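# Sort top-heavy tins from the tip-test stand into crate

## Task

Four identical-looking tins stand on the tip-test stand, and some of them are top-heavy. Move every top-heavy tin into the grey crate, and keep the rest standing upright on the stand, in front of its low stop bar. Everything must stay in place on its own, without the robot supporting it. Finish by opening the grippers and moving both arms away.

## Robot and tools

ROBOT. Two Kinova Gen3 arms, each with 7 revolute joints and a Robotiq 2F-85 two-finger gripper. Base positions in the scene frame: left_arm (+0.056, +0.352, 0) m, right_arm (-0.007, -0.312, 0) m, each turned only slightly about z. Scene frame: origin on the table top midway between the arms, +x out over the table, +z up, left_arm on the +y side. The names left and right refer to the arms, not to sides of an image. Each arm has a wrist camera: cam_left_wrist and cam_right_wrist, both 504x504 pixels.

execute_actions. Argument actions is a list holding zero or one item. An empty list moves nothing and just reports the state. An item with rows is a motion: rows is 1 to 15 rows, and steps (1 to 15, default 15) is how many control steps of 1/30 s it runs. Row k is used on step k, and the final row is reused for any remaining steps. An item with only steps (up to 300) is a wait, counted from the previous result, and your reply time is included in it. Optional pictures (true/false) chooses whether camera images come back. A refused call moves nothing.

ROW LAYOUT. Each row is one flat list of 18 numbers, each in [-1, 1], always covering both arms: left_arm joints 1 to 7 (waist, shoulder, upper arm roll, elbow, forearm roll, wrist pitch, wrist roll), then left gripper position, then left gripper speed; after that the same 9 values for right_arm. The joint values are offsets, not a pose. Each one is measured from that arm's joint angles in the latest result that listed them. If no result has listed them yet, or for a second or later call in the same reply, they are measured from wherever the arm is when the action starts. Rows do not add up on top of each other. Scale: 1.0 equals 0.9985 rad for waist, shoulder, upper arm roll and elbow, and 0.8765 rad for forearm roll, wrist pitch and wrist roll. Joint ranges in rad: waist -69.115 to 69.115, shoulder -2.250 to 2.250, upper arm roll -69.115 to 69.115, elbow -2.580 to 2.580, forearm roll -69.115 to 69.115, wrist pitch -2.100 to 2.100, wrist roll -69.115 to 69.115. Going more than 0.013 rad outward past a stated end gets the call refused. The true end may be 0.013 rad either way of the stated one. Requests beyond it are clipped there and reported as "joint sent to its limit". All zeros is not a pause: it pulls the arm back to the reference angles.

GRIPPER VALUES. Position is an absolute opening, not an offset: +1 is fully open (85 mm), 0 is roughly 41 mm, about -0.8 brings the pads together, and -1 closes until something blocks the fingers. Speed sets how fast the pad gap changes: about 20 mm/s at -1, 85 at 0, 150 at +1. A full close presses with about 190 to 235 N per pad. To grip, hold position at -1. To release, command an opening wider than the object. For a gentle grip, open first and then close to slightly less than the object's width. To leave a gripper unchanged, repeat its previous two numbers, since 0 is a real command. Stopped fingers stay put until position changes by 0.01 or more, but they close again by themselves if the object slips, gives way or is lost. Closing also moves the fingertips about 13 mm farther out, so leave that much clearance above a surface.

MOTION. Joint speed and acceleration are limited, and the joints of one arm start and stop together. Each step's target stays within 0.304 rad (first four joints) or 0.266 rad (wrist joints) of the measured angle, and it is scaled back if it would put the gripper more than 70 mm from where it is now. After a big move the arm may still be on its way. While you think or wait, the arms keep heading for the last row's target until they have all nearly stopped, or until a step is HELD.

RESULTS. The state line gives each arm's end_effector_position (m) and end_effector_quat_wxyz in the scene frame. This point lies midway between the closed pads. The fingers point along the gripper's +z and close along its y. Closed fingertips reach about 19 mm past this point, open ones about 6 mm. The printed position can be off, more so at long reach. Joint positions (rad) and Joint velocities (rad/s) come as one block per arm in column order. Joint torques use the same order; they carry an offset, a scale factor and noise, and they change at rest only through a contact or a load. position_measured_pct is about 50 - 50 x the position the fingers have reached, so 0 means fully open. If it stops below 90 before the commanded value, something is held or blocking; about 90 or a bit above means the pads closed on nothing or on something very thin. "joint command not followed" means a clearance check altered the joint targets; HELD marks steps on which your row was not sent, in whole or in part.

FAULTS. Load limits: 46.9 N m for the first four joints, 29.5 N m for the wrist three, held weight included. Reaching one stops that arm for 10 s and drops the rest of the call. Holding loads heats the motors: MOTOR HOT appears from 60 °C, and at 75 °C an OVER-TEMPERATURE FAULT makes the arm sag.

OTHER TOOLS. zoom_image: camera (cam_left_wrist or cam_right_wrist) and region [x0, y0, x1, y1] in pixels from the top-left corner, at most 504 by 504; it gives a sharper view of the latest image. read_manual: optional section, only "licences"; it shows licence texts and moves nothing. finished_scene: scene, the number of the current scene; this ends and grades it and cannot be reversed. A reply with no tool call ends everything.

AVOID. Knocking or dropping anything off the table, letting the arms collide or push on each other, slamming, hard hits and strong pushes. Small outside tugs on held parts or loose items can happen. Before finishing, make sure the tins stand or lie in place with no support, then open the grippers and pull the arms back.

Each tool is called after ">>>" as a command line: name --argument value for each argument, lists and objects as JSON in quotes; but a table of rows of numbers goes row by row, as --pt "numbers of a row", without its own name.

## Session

>>> execute_actions --actions '[]'

Scene clock: 0.00 s of 6600.00 s.
left_arm: end_effector_position=(-0.1030, +0.5983, +0.1804) position_measured_pct=0.0 end_effector_quat_wxyz=(-0.328, +0.761, -0.559, -0.016) | right_arm: end_effector_position=(+0.1480, -0.2286, +0.2466) position_measured_pct=0.0 end_effector_quat_wxyz=(-0.385, +0.795, +0.450, +0.132)
Joint positions: left_arm=[-2.979  0.266  0.061  2.318  0.756  0.978 -0.034] | right_arm=[ 0.088  0.13   0.592  2.374 -0.63   1.39   0.427]
Joint velocities: left_arm=[ 0.    -0.    -0.     0.    -0.    -0.003 -0.001] | right_arm=[-0.002  0.002 -0.    -0.001  0.     0.001 -0.   ]
Joint torques (N m, as the joint torque sensors report them, + toward a larger angle): no reading
Motor temperatures (°C, as the motors report them): left_arm=[31 34 29 36 40 42 42] | right_arm=[35 34 32 36 40 39 40]

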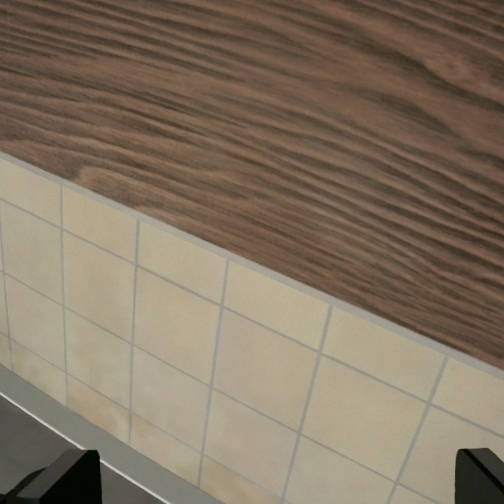

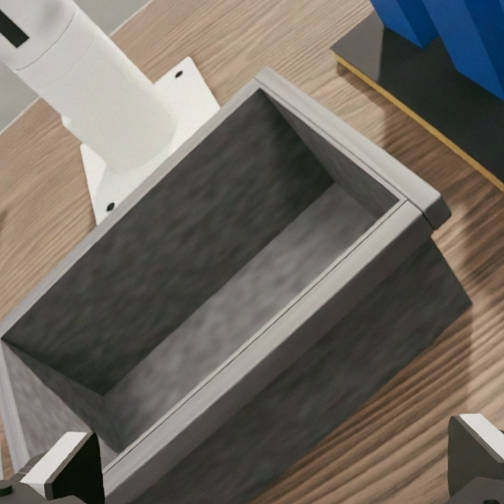

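>>> execute_actions --actions '[{"rows":[[1,-0.0111,-0.0169,-0.2844,-0.2389,0.2038,0.2112,1,0,-0.4204,0.0896,-0.5336,-0.9788,0.6469,0.2404,-0.9174,1,0]],"steps":15}]' --pictures false

>>> execute_actions --actions '[{"rows":[[1,-0.0111,-0.0169,-0.2844,-0.2389,0.2038,0.2112,1,0,-0.2803,0.0597,-0.3557,-0.6525,0.4313,0.1603,-0.6116,1,0]],"steps":15}]' --pictures false

>>> execute_actions --actions '[{"rows":[[1,-0.0111,-0.0169,-0.2844,-0.2389,0.2038,0.2112,1,0,-0.1168,0.0249,-0.1482,-0.2719,0.1797,0.0668,-0.2548,1,0]],"steps":15}]' --pictures false

>>> execute_actions --actions '[{"rows":[[1,-0.0111,-0.0169,-0.2844,-0.2389,0.2038,0.2112,1,0,-0.03,0.006,-0.04,-0.07,0.045,0.017,-0.065,1,0]],"steps":15}]' --pictures false

>>> execute_actions --actions '[{"rows":[[1,-0.0111,-0.0169,-0.2844,-0.2389,0.2038,0.2112,1,0,0,0,0,0,0,0,0,1,0]],"steps":15}]' --pictures false

Scene clock: 67.03 s of 6600.00 s.
left_arm: end_effector_position=(-0.0469, +0.6597, +0.2165) position_measured_pct=0.0 end_effector_quat_wxyz=(+0.278, -0.603, +0.746, -0.051) | right_arm: end_effector_position=(+0.1707, -0.2251, +0.2727) position_measured_pct=0.0 end_effector_quat_wxyz=(-0.253, +0.618, +0.729, -0.151)
Joint positions: left_arm=[-2.525  0.256  0.045  2.064  0.569  1.138  0.131] | right_arm=[-0.277  0.21   0.159  1.923 -0.236  1.58   0.031]
Joint velocities: left_arm=[ 1.173 -0.008 -0.01  -0.205 -0.152  0.129  0.133] | right_arm=[-0.361  0.06  -0.818 -1.114  0.891  0.143 -0.979]
Joint torques (N m, as the joint torque sensors report them, + toward a larger angle): left_arm=[  0.02 -11.56   0.82  -5.13   0.8    1.    -0.09] | right_arm=[  1.76 -11.13   1.68  -5.49   0.19   1.73  -0.2 ]
Motor temperatures (°C, as the motors report them): left_arm=[31 34 29 36 40 43 42] | right_arm=[35 34 32 36 40 40 40]
Steps of this call (steps 1 to 90: nothing new was sent; then 63.53 s passed at rest; steps 91 to 105: all 15 steps of this action). Readings (joint positions | what the end effector reports):
91: left_arm=[-2.978 0.266 0.061 2.318 0.755 0.979 -0.034] | right_arm=[0.087 0.130 0.591 2.374 -0.629 1.390 0.426] | left_arm position_measured_pct=0.0 | right_arm position_measured_pct=0.0
92: left_arm=[-2.971 0.266 0.060 2.313 0.752 0.981 -0.031] | right_arm=[0.080 0.132 0.587 2.369 -0.625 1.393 0.422] | left_arm position_measured_pct=0.0 | right_arm position_measured_pct=0.0
94: left_arm=[-2.942 0.265 0.058 2.290 0.735 0.996 -0.016] | right_arm=[0.050 0.141 0.563 2.343 -0.603 1.411 0.400] | left_arm position_measured_pct=0.0 | right_arm position_measured_pct=0.0
98: left_arm=[-2.819 0.261 0.052 2.184 0.658 1.062 0.052] | right_arm=[-0.073 0.174 0.446 2.224 -0.499 1.488 0.297] | left_arm position_measured_pct=0.0 | right_arm position_measured_pct=0.0
105: the state above

Scene clock: 67.53 s of 6600.00 s.
left_arm: end_effector_position=(+0.0853, +0.7061, +0.2638) position_measured_pct=0.0 end_effector_quat_wxyz=(+0.178, -0.357, +0.911, -0.101) | right_arm: end_effector_position=(+0.2834, -0.1186, +0.3539) position_measured_pct=0.0 end_effector_quat_wxyz=(-0.001, +0.566, +0.815, -0.122)
Joint positions: left_arm=[-1.915  0.246  0.03   1.801  0.377  1.301  0.301] | right_arm=[-0.513  0.261 -0.147  1.424  0.089  1.699 -0.392]
Joint velocities: left_arm=[ 1.082 -0.005 -0.008 -0.132 -0.107  0.093  0.094] | right_arm=[-0.273  0.057 -0.303 -0.954  0.334  0.135 -0.702]
Joint torques (N m, as the joint torque sensors report them, + toward a larger angle): left_arm=[ -0.01 -12.91   1.64  -7.08   1.2    0.47  -0.28] | right_arm=[  0.67 -13.92  -0.2   -8.1    0.     1.17   0.01]
Motor temperatures (°C, as the motors report them): left_arm=[31 34 29 36 40 43 42] | right_arm=[35 34 32 36 40 40 40]
Steps of this call (steps 1 to 15: all 15 steps of this action). Readings (joint positions | what the end effector reports):
1: left_arm=[-2.486 0.256 0.045 2.057 0.564 1.142 0.135] | right_arm=[-0.288 0.212 0.135 1.886 -0.208 1.584 -0.001] | left_arm position_measured_pct=0.0 | right_arm position_measured_pct=0.0
2: left_arm=[-2.443 0.256 0.044 2.049 0.558 1.147 0.141] | right_arm=[-0.301 0.214 0.113 1.850 -0.179 1.589 -0.032] | left_arm position_measured_pct=0.0 | right_arm position_measured_pct=0.0
4: left_arm=[-2.363 0.255 0.043 2.019 0.536 1.167 0.160] | right_arm=[-0.341 0.222 0.059 1.782 -0.119 1.605 -0.092] | left_arm position_measured_pct=0.0 | right_arm position_measured_pct=0.0
8: left_arm=[-2.188 0.251 0.036 1.899 0.448 1.241 0.238] | right_arm=[-0.436 0.244 -0.056 1.649 -0.012 1.657 -0.209] | left_arm position_measured_pct=0.0 | right_arm position_measured_pct=0.0
15: the state above

Scene clock: 68.03 s of 6600.00 s.
left_arm: end_effector_position=(+0.2252, +0.6974, +0.3232) position_measured_pct=0.0 end_effector_quat_wxyz=(+0.072, -0.128, +0.986, -0.081) | right_arm: end_effector_position=(+0.3057, -0.0289, +0.4259) position_measured_pct=0.0 end_effector_quat_wxyz=(+0.081, +0.573, +0.816, -0.019)
Joint positions: left_arm=[-1.354  0.237  0.015  1.548  0.19   1.46   0.466] | right_arm=[-0.628  0.284 -0.295  1.153  0.246  1.757 -0.616]
Joint velocities: left_arm=[ 1.032 -0.006 -0.009 -0.177 -0.128  0.109  0.112] | right_arm=[-0.015  0.009  0.004 -0.004  0.001  0.001  0.001]
Joint torques (N m, as the joint torque sensors report them, + toward a larger angle): left_arm=[  0.51 -13.37   0.87  -7.61   0.06   0.1   -0.46] | right_arm=[  0.53 -14.13  -0.53  -8.61   0.37   0.04  -0.28]
Motor temperatures (°C, as the motors report them): left_arm=[31 34 29 36 40 43 42] | right_arm=[35 34 32 36 40 40 40]
Steps of this call (steps 1 to 15: all 15 steps of this action). Readings (joint positions | what the end effector reports):
1: left_arm=[-1.879 0.246 0.030 1.797 0.374 1.304 0.304] | right_arm=[-0.523 0.263 -0.157 1.393 0.100 1.703 -0.416] | left_arm position_measured_pct=0.0 | right_arm position_measured_pct=0.0
2: left_arm=[-1.841 0.246 0.029 1.791 0.369 1.308 0.308] | right_arm=[-0.534 0.265 -0.169 1.361 0.113 1.708 -0.440] | left_arm position_measured_pct=0.0 | right_arm position_measured_pct=0.0
4: left_arm=[-1.768 0.245 0.028 1.764 0.349 1.326 0.326] | right_arm=[-0.561 0.271 -0.201 1.301 0.149 1.722 -0.491] | left_arm position_measured_pct=0.0 | right_arm position_measured_pct=0.0
8: left_arm=[-1.611 0.241 0.021 1.652 0.266 1.396 0.399] | right_arm=[-0.610 0.281 -0.271 1.194 0.219 1.747 -0.581] | left_arm position_measured_pct=0.0 | right_arm position_measured_pct=0.0
15: the state above

Scene clock: 68.53 s of 6600.00 s.
left_arm: end_effector_position=(+0.3529, +0.6338, +0.3965) position_measured_pct=0.0 end_effector_quat_wxyz=(+0.003, +0.060, +0.998, -0.004) | right_arm: end_effector_position=(+0.3048, -0.0053, +0.4469) position_measured_pct=0.0 end_effector_quat_wxyz=(+0.092, +0.576, +0.812, +0.012)
Joint positions: left_arm=[-0.833  0.227  0.     1.302  0.009  1.614  0.626] | right_arm=[-0.658  0.29  -0.335  1.083  0.285  1.772 -0.672]
Joint velocities: left_arm=[ 0.989 -0.007 -0.01  -0.184 -0.136  0.116  0.12 ] | right_arm=[-0.004  0.001 -0.     0.001  0.     0.002  0.002]
Joint torques (N m, as the joint torque sensors report them, + toward a larger angle): left_arm=[ -0.28 -13.26   0.41  -8.33   0.04   0.02  -0.14] | right_arm=[  0.07 -14.58  -0.48  -9.05   0.7   -0.03  -0.3 ]
Motor temperatures (°C, as the motors report them): left_arm=[31 34 29 36 40 43 42] | right_arm=[35 34 32 36 40 40 40]
Steps of this call (steps 1 to 15: all 15 steps of this action). Readings (joint positions | what the end effector reports):
1: left_arm=[-1.320 0.236 0.015 1.543 0.187 1.463 0.469] | right_arm=[-0.629 0.285 -0.295 1.152 0.246 1.757 -0.616] | left_arm position_measured_pct=0.0 | right_arm position_measured_pct=0.0
2: left_arm=[-1.285 0.236 0.014 1.536 0.181 1.468 0.474] | right_arm=[-0.632 0.286 -0.297 1.148 0.249 1.758 -0.619] | left_arm position_measured_pct=0.0 | right_arm position_measured_pct=0.0
4: left_arm=[-1.219 0.236 0.013 1.507 0.161 1.486 0.492] | right_arm=[-0.644 0.289 -0.311 1.123 0.263 1.764 -0.640] | left_arm position_measured_pct=0.0 | right_arm position_measured_pct=0.0
8: left_arm=[-1.075 0.232 0.006 1.399 0.081 1.553 0.563] | right_arm=[-0.656 0.289 -0.336 1.085 0.284 1.771 -0.672] | left_arm position_measured_pct=0.0 | right_arm position_measured_pct=0.0
15: the state above

Scene clock: 69.03 s of 6600.00 s.
left_arm: end_effector_position=(+0.4435, +0.5178, +0.4785) position_measured_pct=0.0 end_effector_quat_wxyz=(-0.004, +0.201, +0.975, +0.094) | right_arm: end_effector_position=(+0.3048, -0.0053, +0.4469) position_measured_pct=0.0 end_effector_quat_wxyz=(+0.092, +0.576, +0.812, +0.012)
Joint positions: left_arm=[-0.338  0.218 -0.014  1.066 -0.165  1.762  0.78 ] | right_arm=[-0.658  0.29  -0.335  1.083  0.285  1.772 -0.672]
Joint velocities: left_arm=[ 0.978 -0.008 -0.012 -0.206 -0.15   0.13   0.133] | right_arm=[-0.    -0.001  0.    -0.    -0.     0.    -0.   ]
Joint torques (N m, as the joint torque sensors report them, + toward a larger angle): left_arm=[  0.49 -13.55   0.77  -7.88  -0.81  -0.57  -0.24] | right_arm=[ -0.04 -14.31  -0.57  -8.71   0.56   0.17  -0.05]
Motor temperatures (°C, as the motors report them): left_arm=[31 34 29 36 40 43 42] | right_arm=[35 34 32 36 40 40 40]
Steps of this call (steps 1 to 15: all 15 steps of this action). Readings (joint positions | what the end effector reports):
1: left_arm=[-0.801 0.227 -0.000 1.296 0.005 1.618 0.630] | right_arm=[-0.658 0.290 -0.335 1.083 0.285 1.772 -0.672] | left_arm position_measured_pct=0.0 | right_arm position_measured_pct=0.0
2: left_arm=[-0.768 0.227 -0.000 1.289 -0.001 1.622 0.635] | right_arm=[-0.658 0.290 -0.335 1.083 0.285 1.772 -0.672] | left_arm position_measured_pct=0.0 | right_arm position_measured_pct=0.0
4: left_arm=[-0.707 0.227 -0.002 1.259 -0.022 1.641 0.654] | right_arm=[-0.658 0.290 -0.335 1.083 0.285 1.772 -0.672] | left_arm position_measured_pct=0.0 | right_arm position_measured_pct=0.0
8: left_arm=[-0.572 0.223 -0.008 1.156 -0.099 1.705 0.721] | right_arm=[-0.658 0.290 -0.335 1.083 0.285 1.772 -0.672] | left_arm position_measured_pct=0.0 | right_arm position_measured_pct=0.0
15: the state above

>>> execute_actions --actions '[{"rows":[[0.966,0.008,0.014,0.2268,0.1882,-0.1585,-0.1659,1,0,0.28,-0.0607,0.3355,0.2054,-0.3252,-0.1687,0.2346,1,0]],"steps":15}]' --pictures false

>>> execute_actions --actions '[{"steps":20}]'

Scene clock: 74.47 s of 6600.00 s.
left_arm: end_effector_position=(+0.4236, +0.1600, +0.4274) position_measured_pct=0.0 end_effector_quat_wxyz=(+0.010, +0.622, +0.782, +0.034) | right_arm: end_effector_position=(+0.3671, -0.1383, +0.4023) position_measured_pct=0.0 end_effector_quat_wxyz=(+0.008, +0.696, +0.718, -0.003)
Joint positions: left_arm=[ 0.465  0.224 -0.006  1.21  -0.061  1.674  0.688] | right_arm=[-0.402  0.235 -0.024  1.273  0.023  1.635 -0.482]
Joint velocities: left_arm=[ 0.752  0.015  0.026  0.383  0.28  -0.235 -0.246] | right_arm=[ 0.337 -0.07   0.489  0.277 -0.386 -0.196  0.28 ]
Joint torques (N m, as the joint torque sensors report them, + toward a larger angle): left_arm=[  0.12 -14.31   0.51  -8.46  -0.2    0.02  -0.29] | right_arm=[ -2.5  -14.05  -2.06  -9.41  -0.5    0.25  -0.29]
Motor temperatures (°C, as the motors report them): left_arm=[31 34 29 36 40 43 42] | right_arm=[35 34 32 36 40 40 40]
Steps of this call (steps 1 to 45: the robot went on to your last target; steps 46 to 110: nothing new was sent; then 1.27 s passed at rest; steps 111 to 125: all 15 steps of this action). Readings (joint positions | what the end effector reports):
111: left_arm=[0.166 0.216 -0.017 1.019 -0.200 1.792 0.811] | right_arm=[-0.657 0.290 -0.335 1.084 0.285 1.772 -0.672] | left_arm position_measured_pct=0.0 | right_arm position_measured_pct=0.0
112: left_arm=[0.172 0.216 -0.018 1.023 -0.198 1.790 0.808] | right_arm=[-0.651 0.289 -0.332 1.087 0.280 1.769 -0.669] | left_arm position_measured_pct=0.0 | right_arm position_measured_pct=0.0
114: left_arm=[0.201 0.216 -0.017 1.046 -0.182 1.776 0.794] | right_arm=[-0.625 0.282 -0.308 1.104 0.258 1.757 -0.652] | left_arm position_measured_pct=0.0 | right_arm position_measured_pct=0.0
118: left_arm=[0.292 0.219 -0.012 1.117 -0.129 1.732 0.748] | right_arm=[-0.537 0.263 -0.203 1.169 0.169 1.710 -0.587] | left_arm position_measured_pct=0.0 | right_arm position_measured_pct=0.0
125: the state above

Scene clock: 75.13 s of 6600.00 s.
left_arm: end_effector_position=(+0.3699, +0.0908, +0.3998) position_measured_pct=0.0 end_effector_quat_wxyz=(-0.000, +0.707, +0.707, -0.000) | right_arm: end_effector_position=(+0.3699, -0.1496, +0.3998) position_measured_pct=0.0 end_effector_quat_wxyz=(+0.000, +0.707, +0.707, -0.000)
Joint positions: left_arm=[ 0.626  0.226  0.     1.293 -0.     1.623  0.635] | right_arm=[-0.378  0.23  -0.     1.288  0.     1.624 -0.467]
Joint velocities: left_arm=[ 0.002  0.    -0.    -0.001 -0.001  0.     0.   ] | right_arm=[ 0.     0.002 -0.    -0.001 -0.     0.     0.001]
Joint torques (N m, as the joint torque sensors report them, + toward a larger angle): left_arm=[  0.41 -13.46   0.57  -8.14  -0.12  -0.26   0.11] | right_arm=[  0.08 -13.58  -0.21  -9.34   0.     0.23  -0.07]
Motor temperatures (°C, as the motors report them): left_arm=[31 34 29 36 40 43 42] | right_arm=[35 34 32 36 40 40 40]
Steps of this call (steps 1 to 20: the robot went on to your last target). Readings (joint positions | what the end effector reports):
1: left_arm=[0.490 0.224 -0.005 1.223 -0.051 1.666 0.679] | right_arm=[-0.392 0.233 -0.010 1.281 0.012 1.630 -0.474] | left_arm position_measured_pct=0.0 | right_arm position_measured_pct=0.0
2: left_arm=[0.515 0.225 -0.004 1.236 -0.042 1.658 0.671] | right_arm=[-0.387 0.232 -0.002 1.285 0.005 1.626 -0.469] | left_arm position_measured_pct=0.0 | right_arm position_measured_pct=0.0
4: left_arm=[0.563 0.226 -0.002 1.261 -0.023 1.643 0.655] | right_arm=[-0.383 0.231 0.001 1.288 0.001 1.624 -0.467] | left_arm position_measured_pct=0.0 | right_arm position_measured_pct=0.0
8: left_arm=[0.616 0.227 0.002 1.291 -0.000 1.625 0.636] | right_arm=[-0.380 0.230 -0.000 1.288 0.000 1.624 -0.467] | left_arm position_measured_pct=0.0 | right_arm position_measured_pct=0.0
20: the state above

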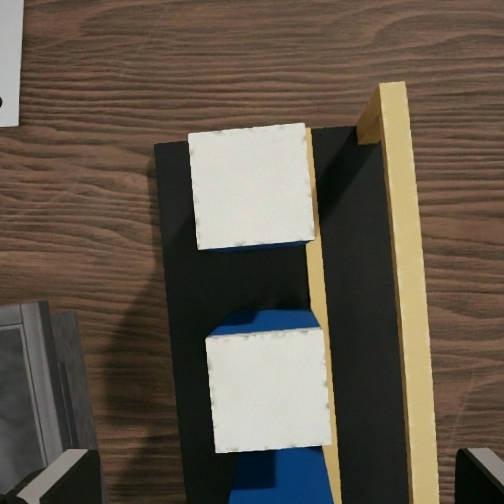

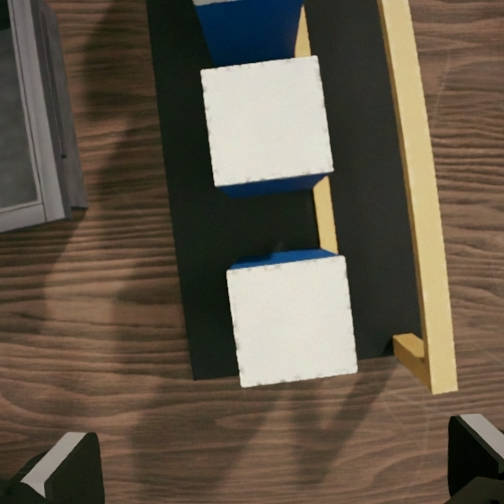

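>>> zoom_image --camera "cam_right_wrist" --region '[170, 30, 400, 410]'

>>> zoom_image --camera "cam_left_wrist" --region '[150, 100, 400, 504]'

Region (170, 30, 400, 410) of cam_right_wrist's 504x504 image, scaled by 1.326; it fills the left 305 columns of this view, and the rest is white.

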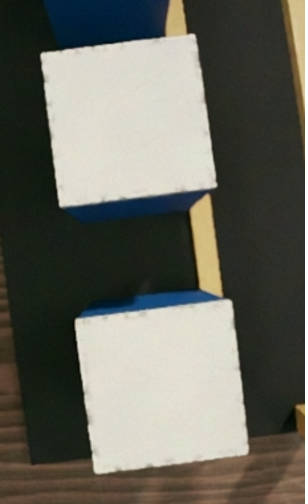

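Region (150, 100, 400, 504) of cam_left_wrist's 504x504 image, scaled by 1.248; it fills the left 312 columns of this view, and the rest is white.

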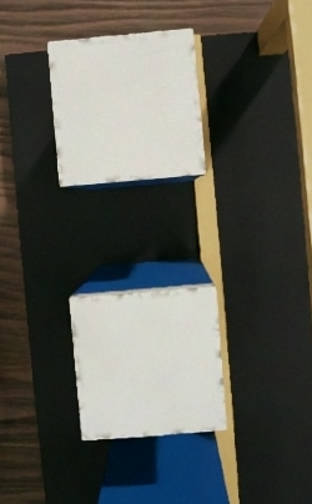

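>>> execute_actions --actions '[]'

Scene clock: 138.53 s of 6600.00 s.
left_arm: end_effector_position=(+0.3698, +0.0907, +0.3998) position_measured_pct=0.0 end_effector_quat_wxyz=(-0.000, +0.707, +0.707, -0.000) | right_arm: end_effector_position=(+0.3699, -0.1496, +0.3998) position_measured_pct=0.0 end_effector_quat_wxyz=(+0.000, +0.707, +0.707, -0.000)
Joint positions: left_arm=[ 0.626  0.226  0.     1.293 -0.     1.623  0.635] | right_arm=[-0.378  0.23  -0.     1.288  0.     1.624 -0.467]
Joint velocities: left_arm=[-0.001  0.     0.     0.    -0.    -0.001 -0.   ] | right_arm=[ 0.002 -0.001 -0.     0.002  0.     0.    -0.   ]
Joint torques (N m, as the joint torque sensors report them, + toward a larger angle): left_arm=[  0.32 -13.37   0.69  -8.53  -0.1   -0.07  -0.21] | right_arm=[  0.13 -13.67   0.13  -9.4   -0.11   0.14  -0.36]
Motor temperatures (°C, as the motors report them): left_arm=[31 34 29 36 40 42 42] | right_arm=[35 34 32 36 40 40 40]
Steps of this call (steps 1 to 15: the robot went on to your last target; steps 16 to 90: nothing new was sent; then 60.40 s passed at rest). Readings (joint positions | what the end effector reports):
1: left_arm=[0.626 0.226 0.000 1.293 -0.000 1.623 0.635] | right_arm=[-0.378 0.230 -0.000 1.288 0.000 1.624 -0.467] | left_arm position_measured_pct=0.0 | right_arm position_measured_pct=0.0
2: left_arm=[0.626 0.226 0.000 1.293 -0.000 1.623 0.635] | right_arm=[-0.378 0.230 -0.000 1.288 0.000 1.624 -0.467] | left_arm position_measured_pct=0.0 | right_arm position_measured_pct=0.0
4: left_arm=[0.626 0.226 0.000 1.293 -0.000 1.623 0.635] | right_arm=[-0.378 0.230 -0.000 1.288 0.000 1.624 -0.467] | left_arm position_measured_pct=0.0 | right_arm position_measured_pct=0.0
8: left_arm=[0.626 0.226 0.000 1.293 -0.000 1.623 0.635] | right_arm=[-0.378 0.230 -0.000 1.288 0.000 1.624 -0.467] | left_arm position_measured_pct=0.0 | right_arm position_measured_pct=0.0
90: the state above
All arms were judged still, so your last target was given up. Only a new action makes them travel on or press farther. Fingers that are still opening or closing keep moving.

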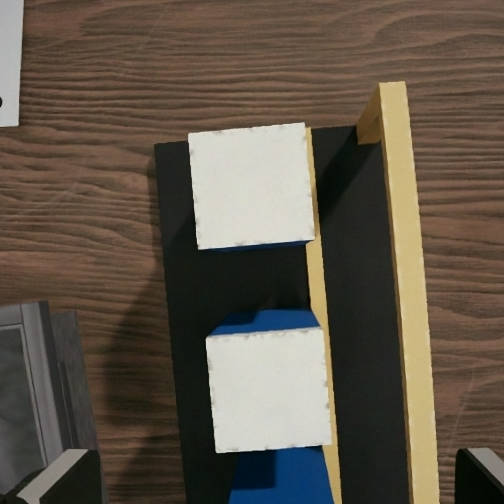

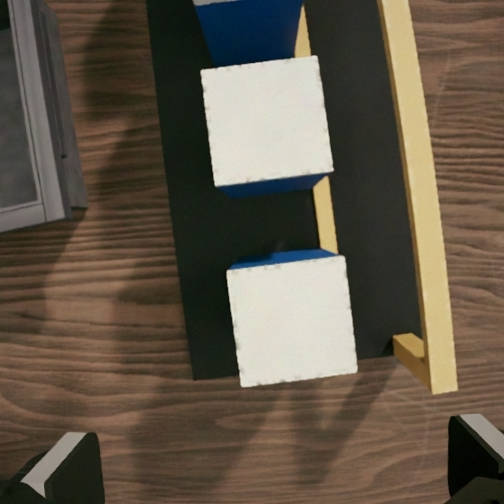

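>>> execute_actions --actions '[{"rows": [[-0.1886,-0.0799,0,0.6291,0,-0.6261,-0.1281,1,0,-0.2351,0.2193,0,0.2003,0,-0.4785,-0.1788,1,0]], "steps": 15}]' --pictures false

>>> execute_actions --actions '[{"steps": 15}]'

Scene clock: 163.83 s of 6600.00 s.
left_arm: end_effector_position=(+0.3760, +0.1607, +0.2979) position_measured_pct=0.0 end_effector_quat_wxyz=(+0.008, +0.684, +0.730, +0.003) | right_arm: end_effector_position=(+0.3733, -0.0322, +0.2503) position_measured_pct=0.0 end_effector_quat_wxyz=(-0.001, +0.681, +0.732, -0.003)
Joint positions: left_arm=[ 0.466  0.158 -0.     1.707 -0.     1.259  0.538] | right_arm=[-0.597  0.435 -0.001  1.476 -0.     1.238 -0.614]
Joint velocities: left_arm=[-0.159 -0.065  0.002  1.116  0.002 -0.968 -0.097] | right_arm=[-0.252  0.251 -0.018  0.254 -0.007 -0.693 -0.199]
Joint torques (N m, as the joint torque sensors report them, + toward a larger angle): left_arm=[  0.63 -12.24   0.66  -7.89  -0.11   0.11  -0.32] | right_arm=[  2.58 -20.84   1.66  -9.47   0.58   0.57  -0.09]
Motor temperatures (°C, as the motors report them): left_arm=[31 34 29 36 40 42 42] | right_arm=[35 35 32 37 40 40 40]
Steps of this call (steps 1 to 90: nothing new was sent; then 21.80 s passed at rest; steps 91 to 105: all 15 steps of this action). Readings (joint positions | what the end effector reports):
91: left_arm=[0.626 0.226 0.000 1.294 0.000 1.623 0.634] | right_arm=[-0.380 0.231 -0.000 1.289 0.001 1.623 -0.467] | left_arm position_measured_pct=0.0 | right_arm position_measured_pct=0.0
92: left_arm=[0.622 0.224 0.001 1.298 0.000 1.618 0.633] | right_arm=[-0.386 0.235 0.001 1.292 0.001 1.619 -0.470] | left_arm position_measured_pct=0.0 | right_arm position_measured_pct=0.0
94: left_arm=[0.604 0.216 0.002 1.324 0.001 1.596 0.624] | right_arm=[-0.415 0.261 0.002 1.313 0.002 1.590 -0.487] | left_arm position_measured_pct=0.0 | right_arm position_measured_pct=0.0
98: left_arm=[0.536 0.187 0.000 1.442 -0.000 1.492 0.583] | right_arm=[-0.492 0.333 0.000 1.380 0.001 1.484 -0.539] | left_arm position_measured_pct=0.0 | right_arm position_measured_pct=0.0
105: the state above

Scene clock: 164.33 s of 6600.00 s.
left_arm: end_effector_position=(+0.3497, +0.1844, +0.2399) position_measured_pct=0.0 end_effector_quat_wxyz=(-0.000, +0.680, +0.734, -0.000) | right_arm: end_effector_position=(+0.3726, -0.0235, +0.2401) position_measured_pct=0.0 end_effector_quat_wxyz=(+0.000, +0.679, +0.734, +0.000)
Joint positions: left_arm=[ 0.438  0.147  0.     1.921 -0.     1.074  0.522] | right_arm=[-0.613  0.449 -0.     1.488  0.     1.205 -0.624]
Joint velocities: left_arm=[-0.002 -0.003 -0.     0.001 -0.     0.001 -0.002] | right_arm=[-0.002  0.001  0.     0.001  0.     0.001  0.001]
Joint torques (N m, as the joint torque sensors report them, + toward a larger angle): left_arm=[  0.11 -11.07   0.76  -8.04  -0.19  -0.22  -0.25] | right_arm=[  0.29 -17.08   0.12  -8.74  -0.02   0.05  -0.1 ]
Motor temperatures (°C, as the motors report them): left_arm=[31 34 29 36 40 42 42] | right_arm=[35 35 32 37 40 40 40]
Steps of this call (steps 1 to 15: the robot went on to your last target). Readings (joint positions | what the end effector reports):
1: left_arm=[0.461 0.156 -0.000 1.744 -0.000 1.227 0.535] | right_arm=[-0.603 0.441 -0.002 1.483 -0.000 1.219 -0.620] | left_arm position_measured_pct=0.0 | right_arm position_measured_pct=0.0
2: left_arm=[0.456 0.154 -0.000 1.780 -0.000 1.196 0.532] | right_arm=[-0.607 0.444 -0.002 1.487 -0.000 1.209 -0.622] | left_arm position_measured_pct=0.0 | right_arm position_measured_pct=0.0
4: left_arm=[0.448 0.151 -0.000 1.845 -0.000 1.140 0.528] | right_arm=[-0.609 0.446 -0.001 1.488 0.000 1.205 -0.623] | left_arm position_measured_pct=0.0 | right_arm position_measured_pct=0.0
8: left_arm=[0.440 0.148 0.000 1.915 -0.000 1.080 0.523] | right_arm=[-0.612 0.448 -0.000 1.488 0.000 1.205 -0.624] | left_arm position_measured_pct=0.0 | right_arm position_measured_pct=0.0
15: the state above

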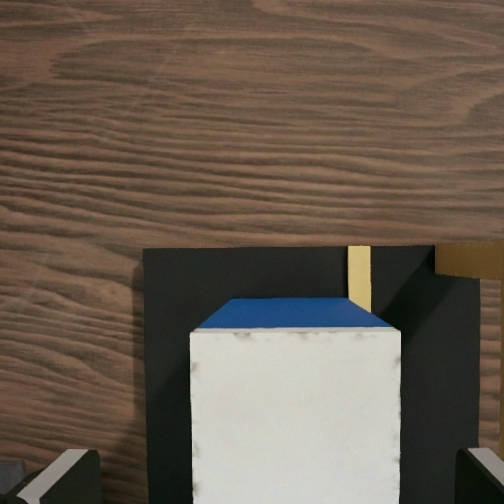

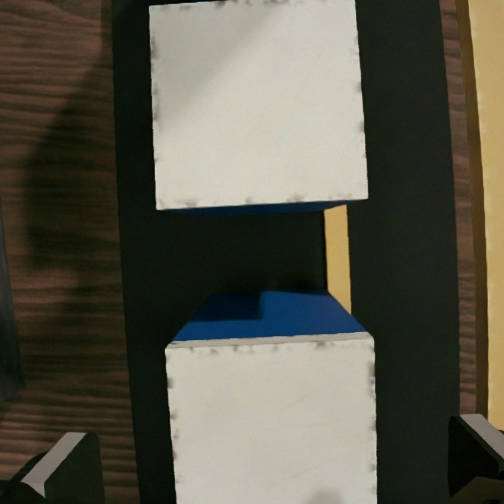

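>>> execute_actions --actions '[{"rows": [[-0.0021,0.1281,0,0.1390,0,-0.3047,-0.001,1,0,0.0108,0.0836,0,0.1409,0,-0.2560,0.0123,1,0]], "steps": 15}]' --pictures false

>>> execute_actions --actions '[{"steps": 6}]'

Scene clock: 179.03 s of 6600.00 s.
left_arm: end_effector_position=(+0.3534, +0.1834, +0.1618) position_measured_pct=0.0 end_effector_quat_wxyz=(+0.001, +0.679, +0.734, +0.000) | right_arm: end_effector_position=(+0.3747, -0.0283, +0.1615) position_measured_pct=0.0 end_effector_quat_wxyz=(+0.000, +0.679, +0.734, +0.001)
Joint positions: left_arm=[ 0.436  0.273  0.     2.06  -0.     0.807  0.521] | right_arm=[-0.602  0.531 -0.     1.629  0.     0.98  -0.613]
Joint velocities: left_arm=[-0.001  0.018  0.     0.003 -0.    -0.002  0.001] | right_arm=[ 0.001  0.007  0.     0.004  0.    -0.002 -0.   ]
Joint torques (N m, as the joint torque sensors report them, + toward a larger angle): left_arm=[  0.03 -12.46   0.35  -6.08  -0.15  -0.18  -0.01] | right_arm=[  0.07 -17.56   0.15  -7.95   0.13   0.16  -0.19]
Motor temperatures (°C, as the motors report them): left_arm=[31 34 29 36 40 42 42] | right_arm=[35 35 32 37 40 40 40]
Steps of this call (steps 1 to 15: the robot went on to your last target; steps 16 to 90: nothing new was sent; then 11.20 s passed at rest; steps 91 to 105: all 15 steps of this action). Readings (joint positions | what the end effector reports):
91: left_arm=[0.438 0.147 0.000 1.922 -0.000 1.073 0.522] | right_arm=[-0.613 0.449 -0.000 1.489 0.000 1.204 -0.624] | left_arm position_measured_pct=0.0 | right_arm position_measured_pct=0.0
92: left_arm=[0.438 0.153 0.000 1.926 -0.000 1.065 0.522] | right_arm=[-0.613 0.452 -0.000 1.493 0.000 1.197 -0.623] | left_arm position_measured_pct=0.0 | right_arm position_measured_pct=0.0
94: left_arm=[0.438 0.179 0.000 1.951 -0.000 1.016 0.522] | right_arm=[-0.610 0.468 -0.000 1.518 0.000 1.156 -0.621] | left_arm position_measured_pct=0.0 | right_arm position_measured_pct=0.0
98: left_arm=[0.436 0.250 0.000 2.031 -0.000 0.862 0.522] | right_arm=[-0.604 0.518 -0.000 1.605 0.001 1.019 -0.615] | left_arm position_measured_pct=0.0 | right_arm position_measured_pct=0.0
105: the state above

Scene clock: 179.23 s of 6600.00 s.
left_arm: end_effector_position=(+0.3532, +0.1835, +0.1612) position_measured_pct=0.0 end_effector_quat_wxyz=(+0.000, +0.679, +0.734, +0.000) | right_arm: end_effector_position=(+0.3747, -0.0284, +0.1612) position_measured_pct=0.0 end_effector_quat_wxyz=(+0.000, +0.679, +0.734, +0.000)
Joint positions: left_arm=[ 0.436  0.274  0.     2.06  -0.     0.807  0.521] | right_arm=[-0.602  0.532 -0.     1.629  0.     0.98  -0.613]
Joint velocities: left_arm=[-0.     0.003 -0.    -0.001  0.     0.001 -0.   ] | right_arm=[-0.001  0.002 -0.     0.002  0.     0.    -0.001]
Joint torques (N m, as the joint torque sensors report them, + toward a larger angle): left_arm=[  0.13 -12.48   0.25  -5.79   0.03  -0.39  -0.12] | right_arm=[  0.2  -16.99   0.24  -7.37   0.01  -0.13  -0.2 ]
Motor temperatures (°C, as the motors report them): left_arm=[31 34 29 36 40 42 42] | right_arm=[35 35 32 37 40 40 40]
Steps of this call (steps 1 to 6: the robot went on to your last target). Readings (joint positions | what the end effector reports):
1: left_arm=[0.436 0.273 0.000 2.060 -0.000 0.807 0.521] | right_arm=[-0.602 0.531 -0.000 1.629 0.000 0.980 -0.613] | left_arm position_measured_pct=0.0 | right_arm position_measured_pct=0.0
2: left_arm=[0.436 0.274 0.000 2.060 -0.000 0.807 0.521] | right_arm=[-0.602 0.532 -0.000 1.629 0.000 0.980 -0.613] | left_arm position_measured_pct=0.0 | right_arm position_measured_pct=0.0
4: left_arm=[0.436 0.274 0.000 2.060 -0.000 0.807 0.521] | right_arm=[-0.602 0.532 -0.000 1.629 0.000 0.980 -0.613] | left_arm position_measured_pct=0.0 | right_arm position_measured_pct=0.0
6: the state above

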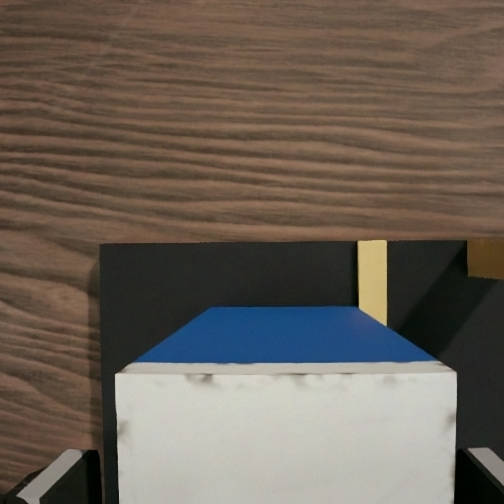

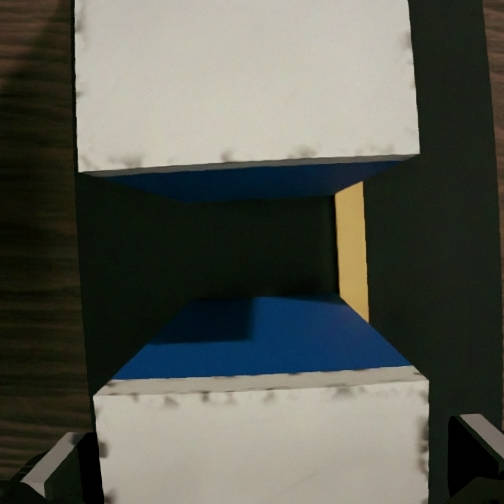

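>>> execute_actions --actions '[{"rows": [[-0.0027,0.0033,0,-0.0050,0,0.0020,-0.0031,1,0,0.0023,0.0034,0,-0.0063,0,0.0033,0.0026,1,0],[-0.0054,0.0066,0,-0.0101,0,0.0040,-0.0062,1,0,0.0046,0.0069,0,-0.0126,0,0.0066,0.0053,1,0],[-0.0082,0.0099,0,-0.0151,0,0.0060,-0.0093,1,0,0.0069,0.0103,0,-0.0190,0,0.0099,0.0079,1,0],[-0.0109,0.0132,0,-0.0201,0,0.0080,-0.0124,1,0,0.0092,0.0137,0,-0.0253,0,0.0132,0.0105,1,0],[-0.0136,0.0165,0,-0.0251,0,0.0100,-0.0155,1,0,0.0115,0.0172,0,-0.0316,0,0.0165,0.0131,1,0],[-0.0163,0.0198,0,-0.0302,0,0.0120,-0.0186,1,0,0.0138,0.0206,0,-0.0379,0,0.0198,0.0158,1,0],[-0.0190,0.0231,0,-0.0352,0,0.0140,-0.0217,1,0,0.0161,0.0240,0,-0.0442,0,0.0231,0.0184,1,0],[-0.0218,0.0264,0,-0.0402,0,0.0161,-0.0247,1,0,0.0185,0.0275,0,-0.0506,0,0.0263,0.0210,1,0],[-0.0245,0.0297,0,-0.0452,0,0.0181,-0.0278,1,0,0.0208,0.0309,0,-0.0569,0,0.0296,0.0236,1,0],[-0.0272,0.0330,0,-0.0503,0,0.0201,-0.0309,1,0,0.0231,0.0343,0,-0.0632,0,0.0329,0.0263,1,0],[-0.0299,0.0363,0,-0.0553,0,0.0221,-0.0340,1,0,0.0254,0.0378,0,-0.0695,0,0.0362,0.0289,1,0],[-0.0326,0.0396,0,-0.0603,0,0.0241,-0.0371,1,0,0.0277,0.0412,0,-0.0758,0,0.0395,0.0315,1,0],[-0.0354,0.0429,0,-0.0653,0,0.0261,-0.0402,1,0,0.0300,0.0446,0,-0.0822,0,0.0428,0.0341,1,0],[-0.0381,0.0462,0,-0.0704,0,0.0281,-0.0433,1,0,0.0323,0.0481,0,-0.0885,0,0.0461,0.0368,1,0],[-0.0408,0.0495,0,-0.0754,0,0.0301,-0.0464,1,0,0.0346,0.0515,0,-0.0948,0,0.0494,0.0394,1,0]], "steps": 15}]' --pictures false

>>> execute_actions --actions '[{"steps": 8}]'

Scene clock: 218.93 s of 6600.00 s.
left_arm: end_effector_position=(+0.3782, +0.1853, +0.1611) position_measured_pct=0.0 end_effector_quat_wxyz=(-0.000, +0.679, +0.734, -0.000) | right_arm: end_effector_position=(+0.3996, -0.0262, +0.1613) position_measured_pct=0.0 end_effector_quat_wxyz=(-0.000, +0.679, +0.734, +0.000)
Joint positions: left_arm=[0.402 0.316 0.    1.996 0.    0.83  0.487] | right_arm=[-0.573  0.575 -0.001  1.549  0.     1.017 -0.584]
Joint velocities: left_arm=[-0.079  0.098 -0.001 -0.15  -0.     0.051 -0.081] | right_arm=[ 0.068  0.103  0.001 -0.19   0.001  0.084  0.068]
Joint torques (N m, as the joint torque sensors report them, + toward a larger angle): left_arm=[  0.13 -12.75   0.23  -7.1   -0.03  -0.11  -0.46] | right_arm=[  0.24 -18.27   0.27  -7.88   0.14  -0.24  -0.3 ]
Motor temperatures (°C, as the motors report them): left_arm=[31 34 29 36 40 42 42] | right_arm=[35 35 32 37 40 39 40]
Steps of this call (steps 1 to 15: the robot went on to your last target; steps 16 to 90: nothing new was sent; then 36.20 s passed at rest; steps 91 to 105: all 15 steps of this action). Readings (joint positions | what the end effector reports):
91: left_arm=[0.436 0.275 0.000 2.059 -0.000 0.808 0.521] | right_arm=[-0.602 0.533 -0.000 1.628 0.000 0.981 -0.613] | left_arm position_measured_pct=0.0 | right_arm position_measured_pct=0.0
92: left_arm=[0.434 0.277 0.000 2.057 0.000 0.808 0.520] | right_arm=[-0.601 0.534 -0.001 1.626 0.000 0.982 -0.612] | left_arm position_measured_pct=0.0 | right_arm position_measured_pct=0.0
94: left_arm=[0.430 0.282 0.000 2.050 -0.000 0.811 0.516] | right_arm=[-0.597 0.540 -0.000 1.617 0.000 0.986 -0.608] | left_arm position_measured_pct=0.0 | right_arm position_measured_pct=0.0
98: left_arm=[0.420 0.294 0.000 2.031 -0.000 0.817 0.506] | right_arm=[-0.589 0.552 -0.000 1.593 0.000 0.997 -0.600] | left_arm position_measured_pct=0.0 | right_arm position_measured_pct=0.0
105: the state above

Scene clock: 219.20 s of 6600.00 s.
left_arm: end_effector_position=(+0.3828, +0.1857, +0.1612) position_measured_pct=0.0 end_effector_quat_wxyz=(-0.000, +0.679, +0.734, -0.000) | right_arm: end_effector_position=(+0.4043, -0.0259, +0.1615) position_measured_pct=0.0 end_effector_quat_wxyz=(+0.000, +0.679, +0.735, +0.000)
Joint positions: left_arm=[0.396 0.323 0.    1.985 0.    0.834 0.481] | right_arm=[-0.568  0.583 -0.     1.535  0.     1.024 -0.578]
Joint velocities: left_arm=[-0.003  0.004  0.001 -0.001  0.001  0.001 -0.001] | right_arm=[ 0.003  0.006 -0.001 -0.003 -0.     0.     0.001]
Joint torques (N m, as the joint torque sensors report them, + toward a larger angle): left_arm=[  0.25 -13.25   0.3   -6.01  -0.21  -0.39   0.02] | right_arm=[ -0.11 -17.72   0.07  -8.26  -0.02  -0.17  -0.06]
Motor temperatures (°C, as the motors report them): left_arm=[31 34 29 36 40 42 42] | right_arm=[35 35 32 37 40 39 40]
Steps of this call (steps 1 to 8: the robot went on to your last target). Readings (joint positions | what the end effector reports):
1: left_arm=[0.399 0.319 0.000 1.991 0.000 0.832 0.484] | right_arm=[-0.571 0.578 -0.000 1.543 0.000 1.020 -0.581] | left_arm position_measured_pct=0.0 | right_arm position_measured_pct=0.0
2: left_arm=[0.398 0.321 0.000 1.988 -0.000 0.833 0.482] | right_arm=[-0.570 0.580 -0.000 1.539 0.000 1.022 -0.580] | left_arm position_measured_pct=0.0 | right_arm position_measured_pct=0.0
4: left_arm=[0.397 0.322 0.000 1.985 -0.000 0.833 0.481] | right_arm=[-0.569 0.582 -0.000 1.536 0.000 1.023 -0.579] | left_arm position_measured_pct=0.0 | right_arm position_measured_pct=0.0
8: the state above

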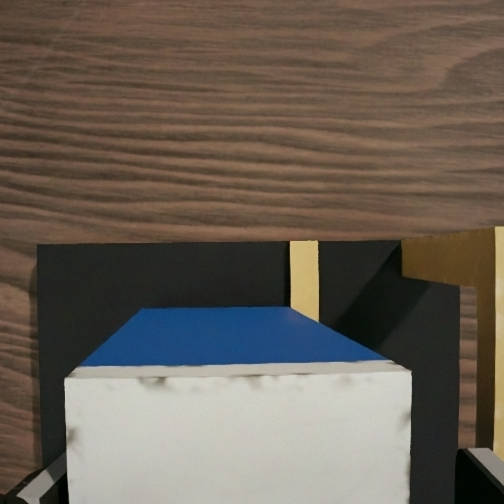

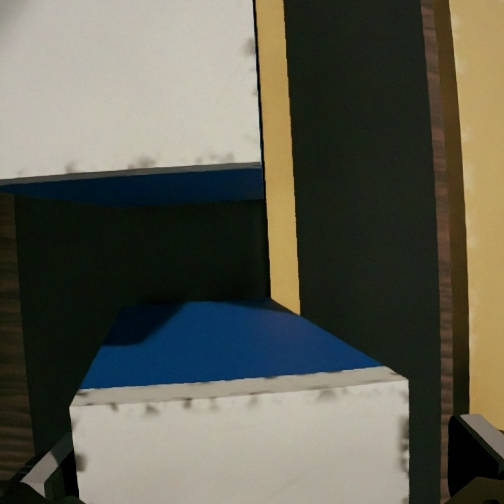

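>>> execute_actions --actions '[{"rows": [[-0.0025,0.0034,0,-0.0054,0,0.0022,-0.0028,1,0,0.0022,0.0037,0,-0.0068,0,0.0036,0.0024,1,0],[-0.0050,0.0068,0,-0.0107,0,0.0044,-0.0057,1,0,0.0043,0.0074,0,-0.0137,0,0.0071,0.0047,1,0],[-0.0074,0.0102,0,-0.0161,0,0.0065,-0.0085,1,0,0.0065,0.0110,0,-0.0205,0,0.0107,0.0071,1,0],[-0.0099,0.0136,0,-0.0214,0,0.0087,-0.0113,1,0,0.0087,0.0147,0,-0.0273,0,0.0142,0.0094,1,0],[-0.0124,0.0170,0,-0.0268,0,0.0109,-0.0142,1,0,0.0109,0.0184,0,-0.0342,0,0.0178,0.0118,1,0],[-0.0149,0.0204,0,-0.0321,0,0.0131,-0.0170,1,0,0.0130,0.0221,0,-0.0410,0,0.0213,0.0142,1,0],[-0.0174,0.0238,0,-0.0375,0,0.0153,-0.0198,1,0,0.0152,0.0258,0,-0.0478,0,0.0249,0.0165,1,0],[-0.0198,0.0272,0,-0.0428,0,0.0174,-0.0226,1,0,0.0174,0.0294,0,-0.0546,0,0.0284,0.0189,1,0],[-0.0223,0.0306,0,-0.0482,0,0.0196,-0.0255,1,0,0.0195,0.0331,0,-0.0615,0,0.0320,0.0212,1,0],[-0.0248,0.0340,0,-0.0535,0,0.0218,-0.0283,1,0,0.0217,0.0368,0,-0.0683,0,0.0355,0.0236,1,0]], "steps": 15}]' --pictures false

>>> execute_actions --actions '[{"steps": 15}]'

Scene clock: 226.20 s of 6600.00 s.
left_arm: end_effector_position=(+0.4031, +0.1870, +0.1614) position_measured_pct=0.0 end_effector_quat_wxyz=(+0.001, +0.680, +0.734, +0.000) | right_arm: end_effector_position=(+0.4246, -0.0241, +0.1618) position_measured_pct=0.0 end_effector_quat_wxyz=(+0.000, +0.679, +0.734, +0.001)
Joint positions: left_arm=[0.372 0.356 0.    1.932 0.    0.853 0.456] | right_arm=[-0.547  0.618 -0.     1.467  0.     1.055 -0.558]
Joint velocities: left_arm=[-0.006  0.01   0.002 -0.007  0.001  0.004 -0.003] | right_arm=[ 0.005  0.01  -0.003 -0.012 -0.001  0.008  0.003]
Joint torques (N m, as the joint torque sensors report them, + toward a larger angle): left_arm=[ -0.16 -14.04   0.85  -6.32  -0.09  -0.29  -0.31] | right_arm=[  0.02 -19.17   0.32  -7.95   0.16   0.04  -0.18]
Motor temperatures (°C, as the motors report them): left_arm=[31 34 29 36 40 42 42] | right_arm=[35 35 32 37 40 39 40]
Steps of this call (steps 1 to 30: the robot went on to your last target; steps 31 to 100: nothing new was sent; then 3.17 s passed at rest; steps 101 to 115: all 15 steps of this action). Readings (joint positions | what the end effector reports):
101: left_arm=[0.395 0.324 0.000 1.984 0.000 0.834 0.481] | right_arm=[-0.568 0.584 -0.001 1.534 0.000 1.024 -0.578] | left_arm position_measured_pct=0.0 | right_arm position_measured_pct=0.0
102: left_arm=[0.394 0.326 0.001 1.982 0.000 0.835 0.480] | right_arm=[-0.567 0.585 -0.001 1.531 0.000 1.026 -0.577] | left_arm position_measured_pct=0.0 | right_arm position_measured_pct=0.0
104: left_arm=[0.391 0.331 0.001 1.974 0.000 0.838 0.476] | right_arm=[-0.564 0.591 -0.001 1.522 0.000 1.030 -0.574] | left_arm position_measured_pct=0.0 | right_arm position_measured_pct=0.0
108: left_arm=[0.381 0.343 0.000 1.954 0.000 0.845 0.467] | right_arm=[-0.556 0.604 -0.001 1.496 0.000 1.041 -0.567] | left_arm position_measured_pct=0.0 | right_arm position_measured_pct=0.0
115: the state above

Scene clock: 226.70 s of 6600.00 s.
left_arm: end_effector_position=(+0.4033, +0.1873, +0.1610) position_measured_pct=0.0 end_effector_quat_wxyz=(+0.000, +0.679, +0.734, -0.000) | right_arm: end_effector_position=(+0.4248, -0.0243, +0.1613) position_measured_pct=0.0 end_effector_quat_wxyz=(+0.000, +0.679, +0.734, +0.000)
Joint positions: left_arm=[0.371 0.357 0.    1.931 0.    0.853 0.456] | right_arm=[-0.546  0.619 -0.     1.466  0.     1.055 -0.558]
Joint velocities: left_arm=[ 0.     0.    -0.     0.002  0.     0.002 -0.   ] | right_arm=[ 0.001 -0.    -0.    -0.001 -0.     0.    -0.002]
Joint torques (N m, as the joint torque sensors report them, + toward a larger angle): left_arm=[  0.08 -13.84   0.59  -6.49  -0.07  -0.05  -0.2 ] | right_arm=[  0.01 -19.13   0.35  -7.89   0.22   0.08  -0.03]
Motor temperatures (°C, as the motors report them): left_arm=[31 34 29 36 40 42 42] | right_arm=[35 35 32 37 40 39 40]
Steps of this call (steps 1 to 15: the robot went on to your last target). Readings (joint positions | what the end effector reports):
1: left_arm=[0.372 0.356 0.000 1.932 -0.000 0.853 0.456] | right_arm=[-0.547 0.618 -0.000 1.467 0.000 1.055 -0.558] | left_arm position_measured_pct=0.0 | right_arm position_measured_pct=0.0
2: left_arm=[0.372 0.356 0.000 1.931 -0.000 0.853 0.456] | right_arm=[-0.547 0.619 -0.000 1.467 0.000 1.055 -0.558] | left_arm position_measured_pct=0.0 | right_arm position_measured_pct=0.0
4: left_arm=[0.371 0.357 0.000 1.931 0.000 0.853 0.456] | right_arm=[-0.547 0.619 -0.000 1.466 0.000 1.055 -0.558] | left_arm position_measured_pct=0.0 | right_arm position_measured_pct=0.0
8: left_arm=[0.371 0.357 0.000 1.931 0.000 0.853 0.456] | right_arm=[-0.547 0.619 -0.000 1.466 0.000 1.055 -0.558] | left_arm position_measured_pct=0.0 | right_arm position_measured_pct=0.0
15: the state above
All arms were judged still, so your last target was given up. Only a new action makes them travel on or press farther. Fingers that are still opening or closing keep moving.

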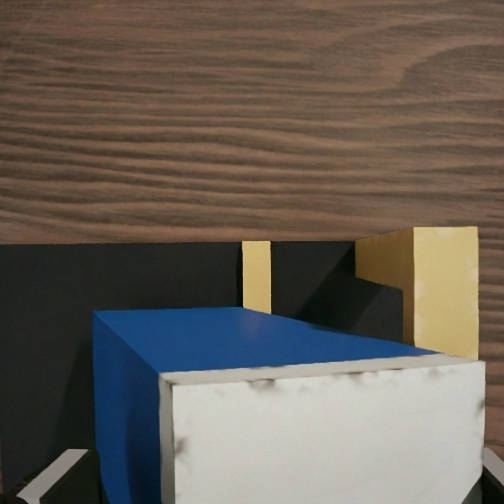

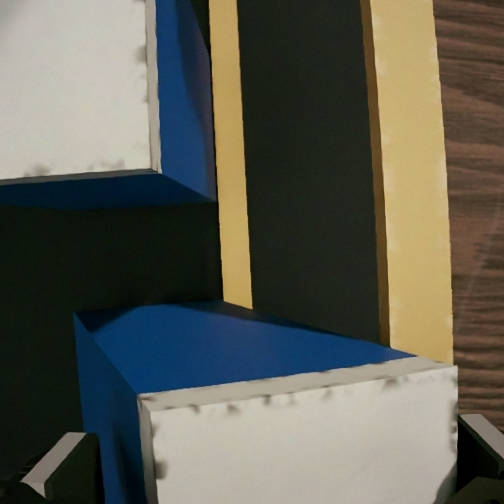

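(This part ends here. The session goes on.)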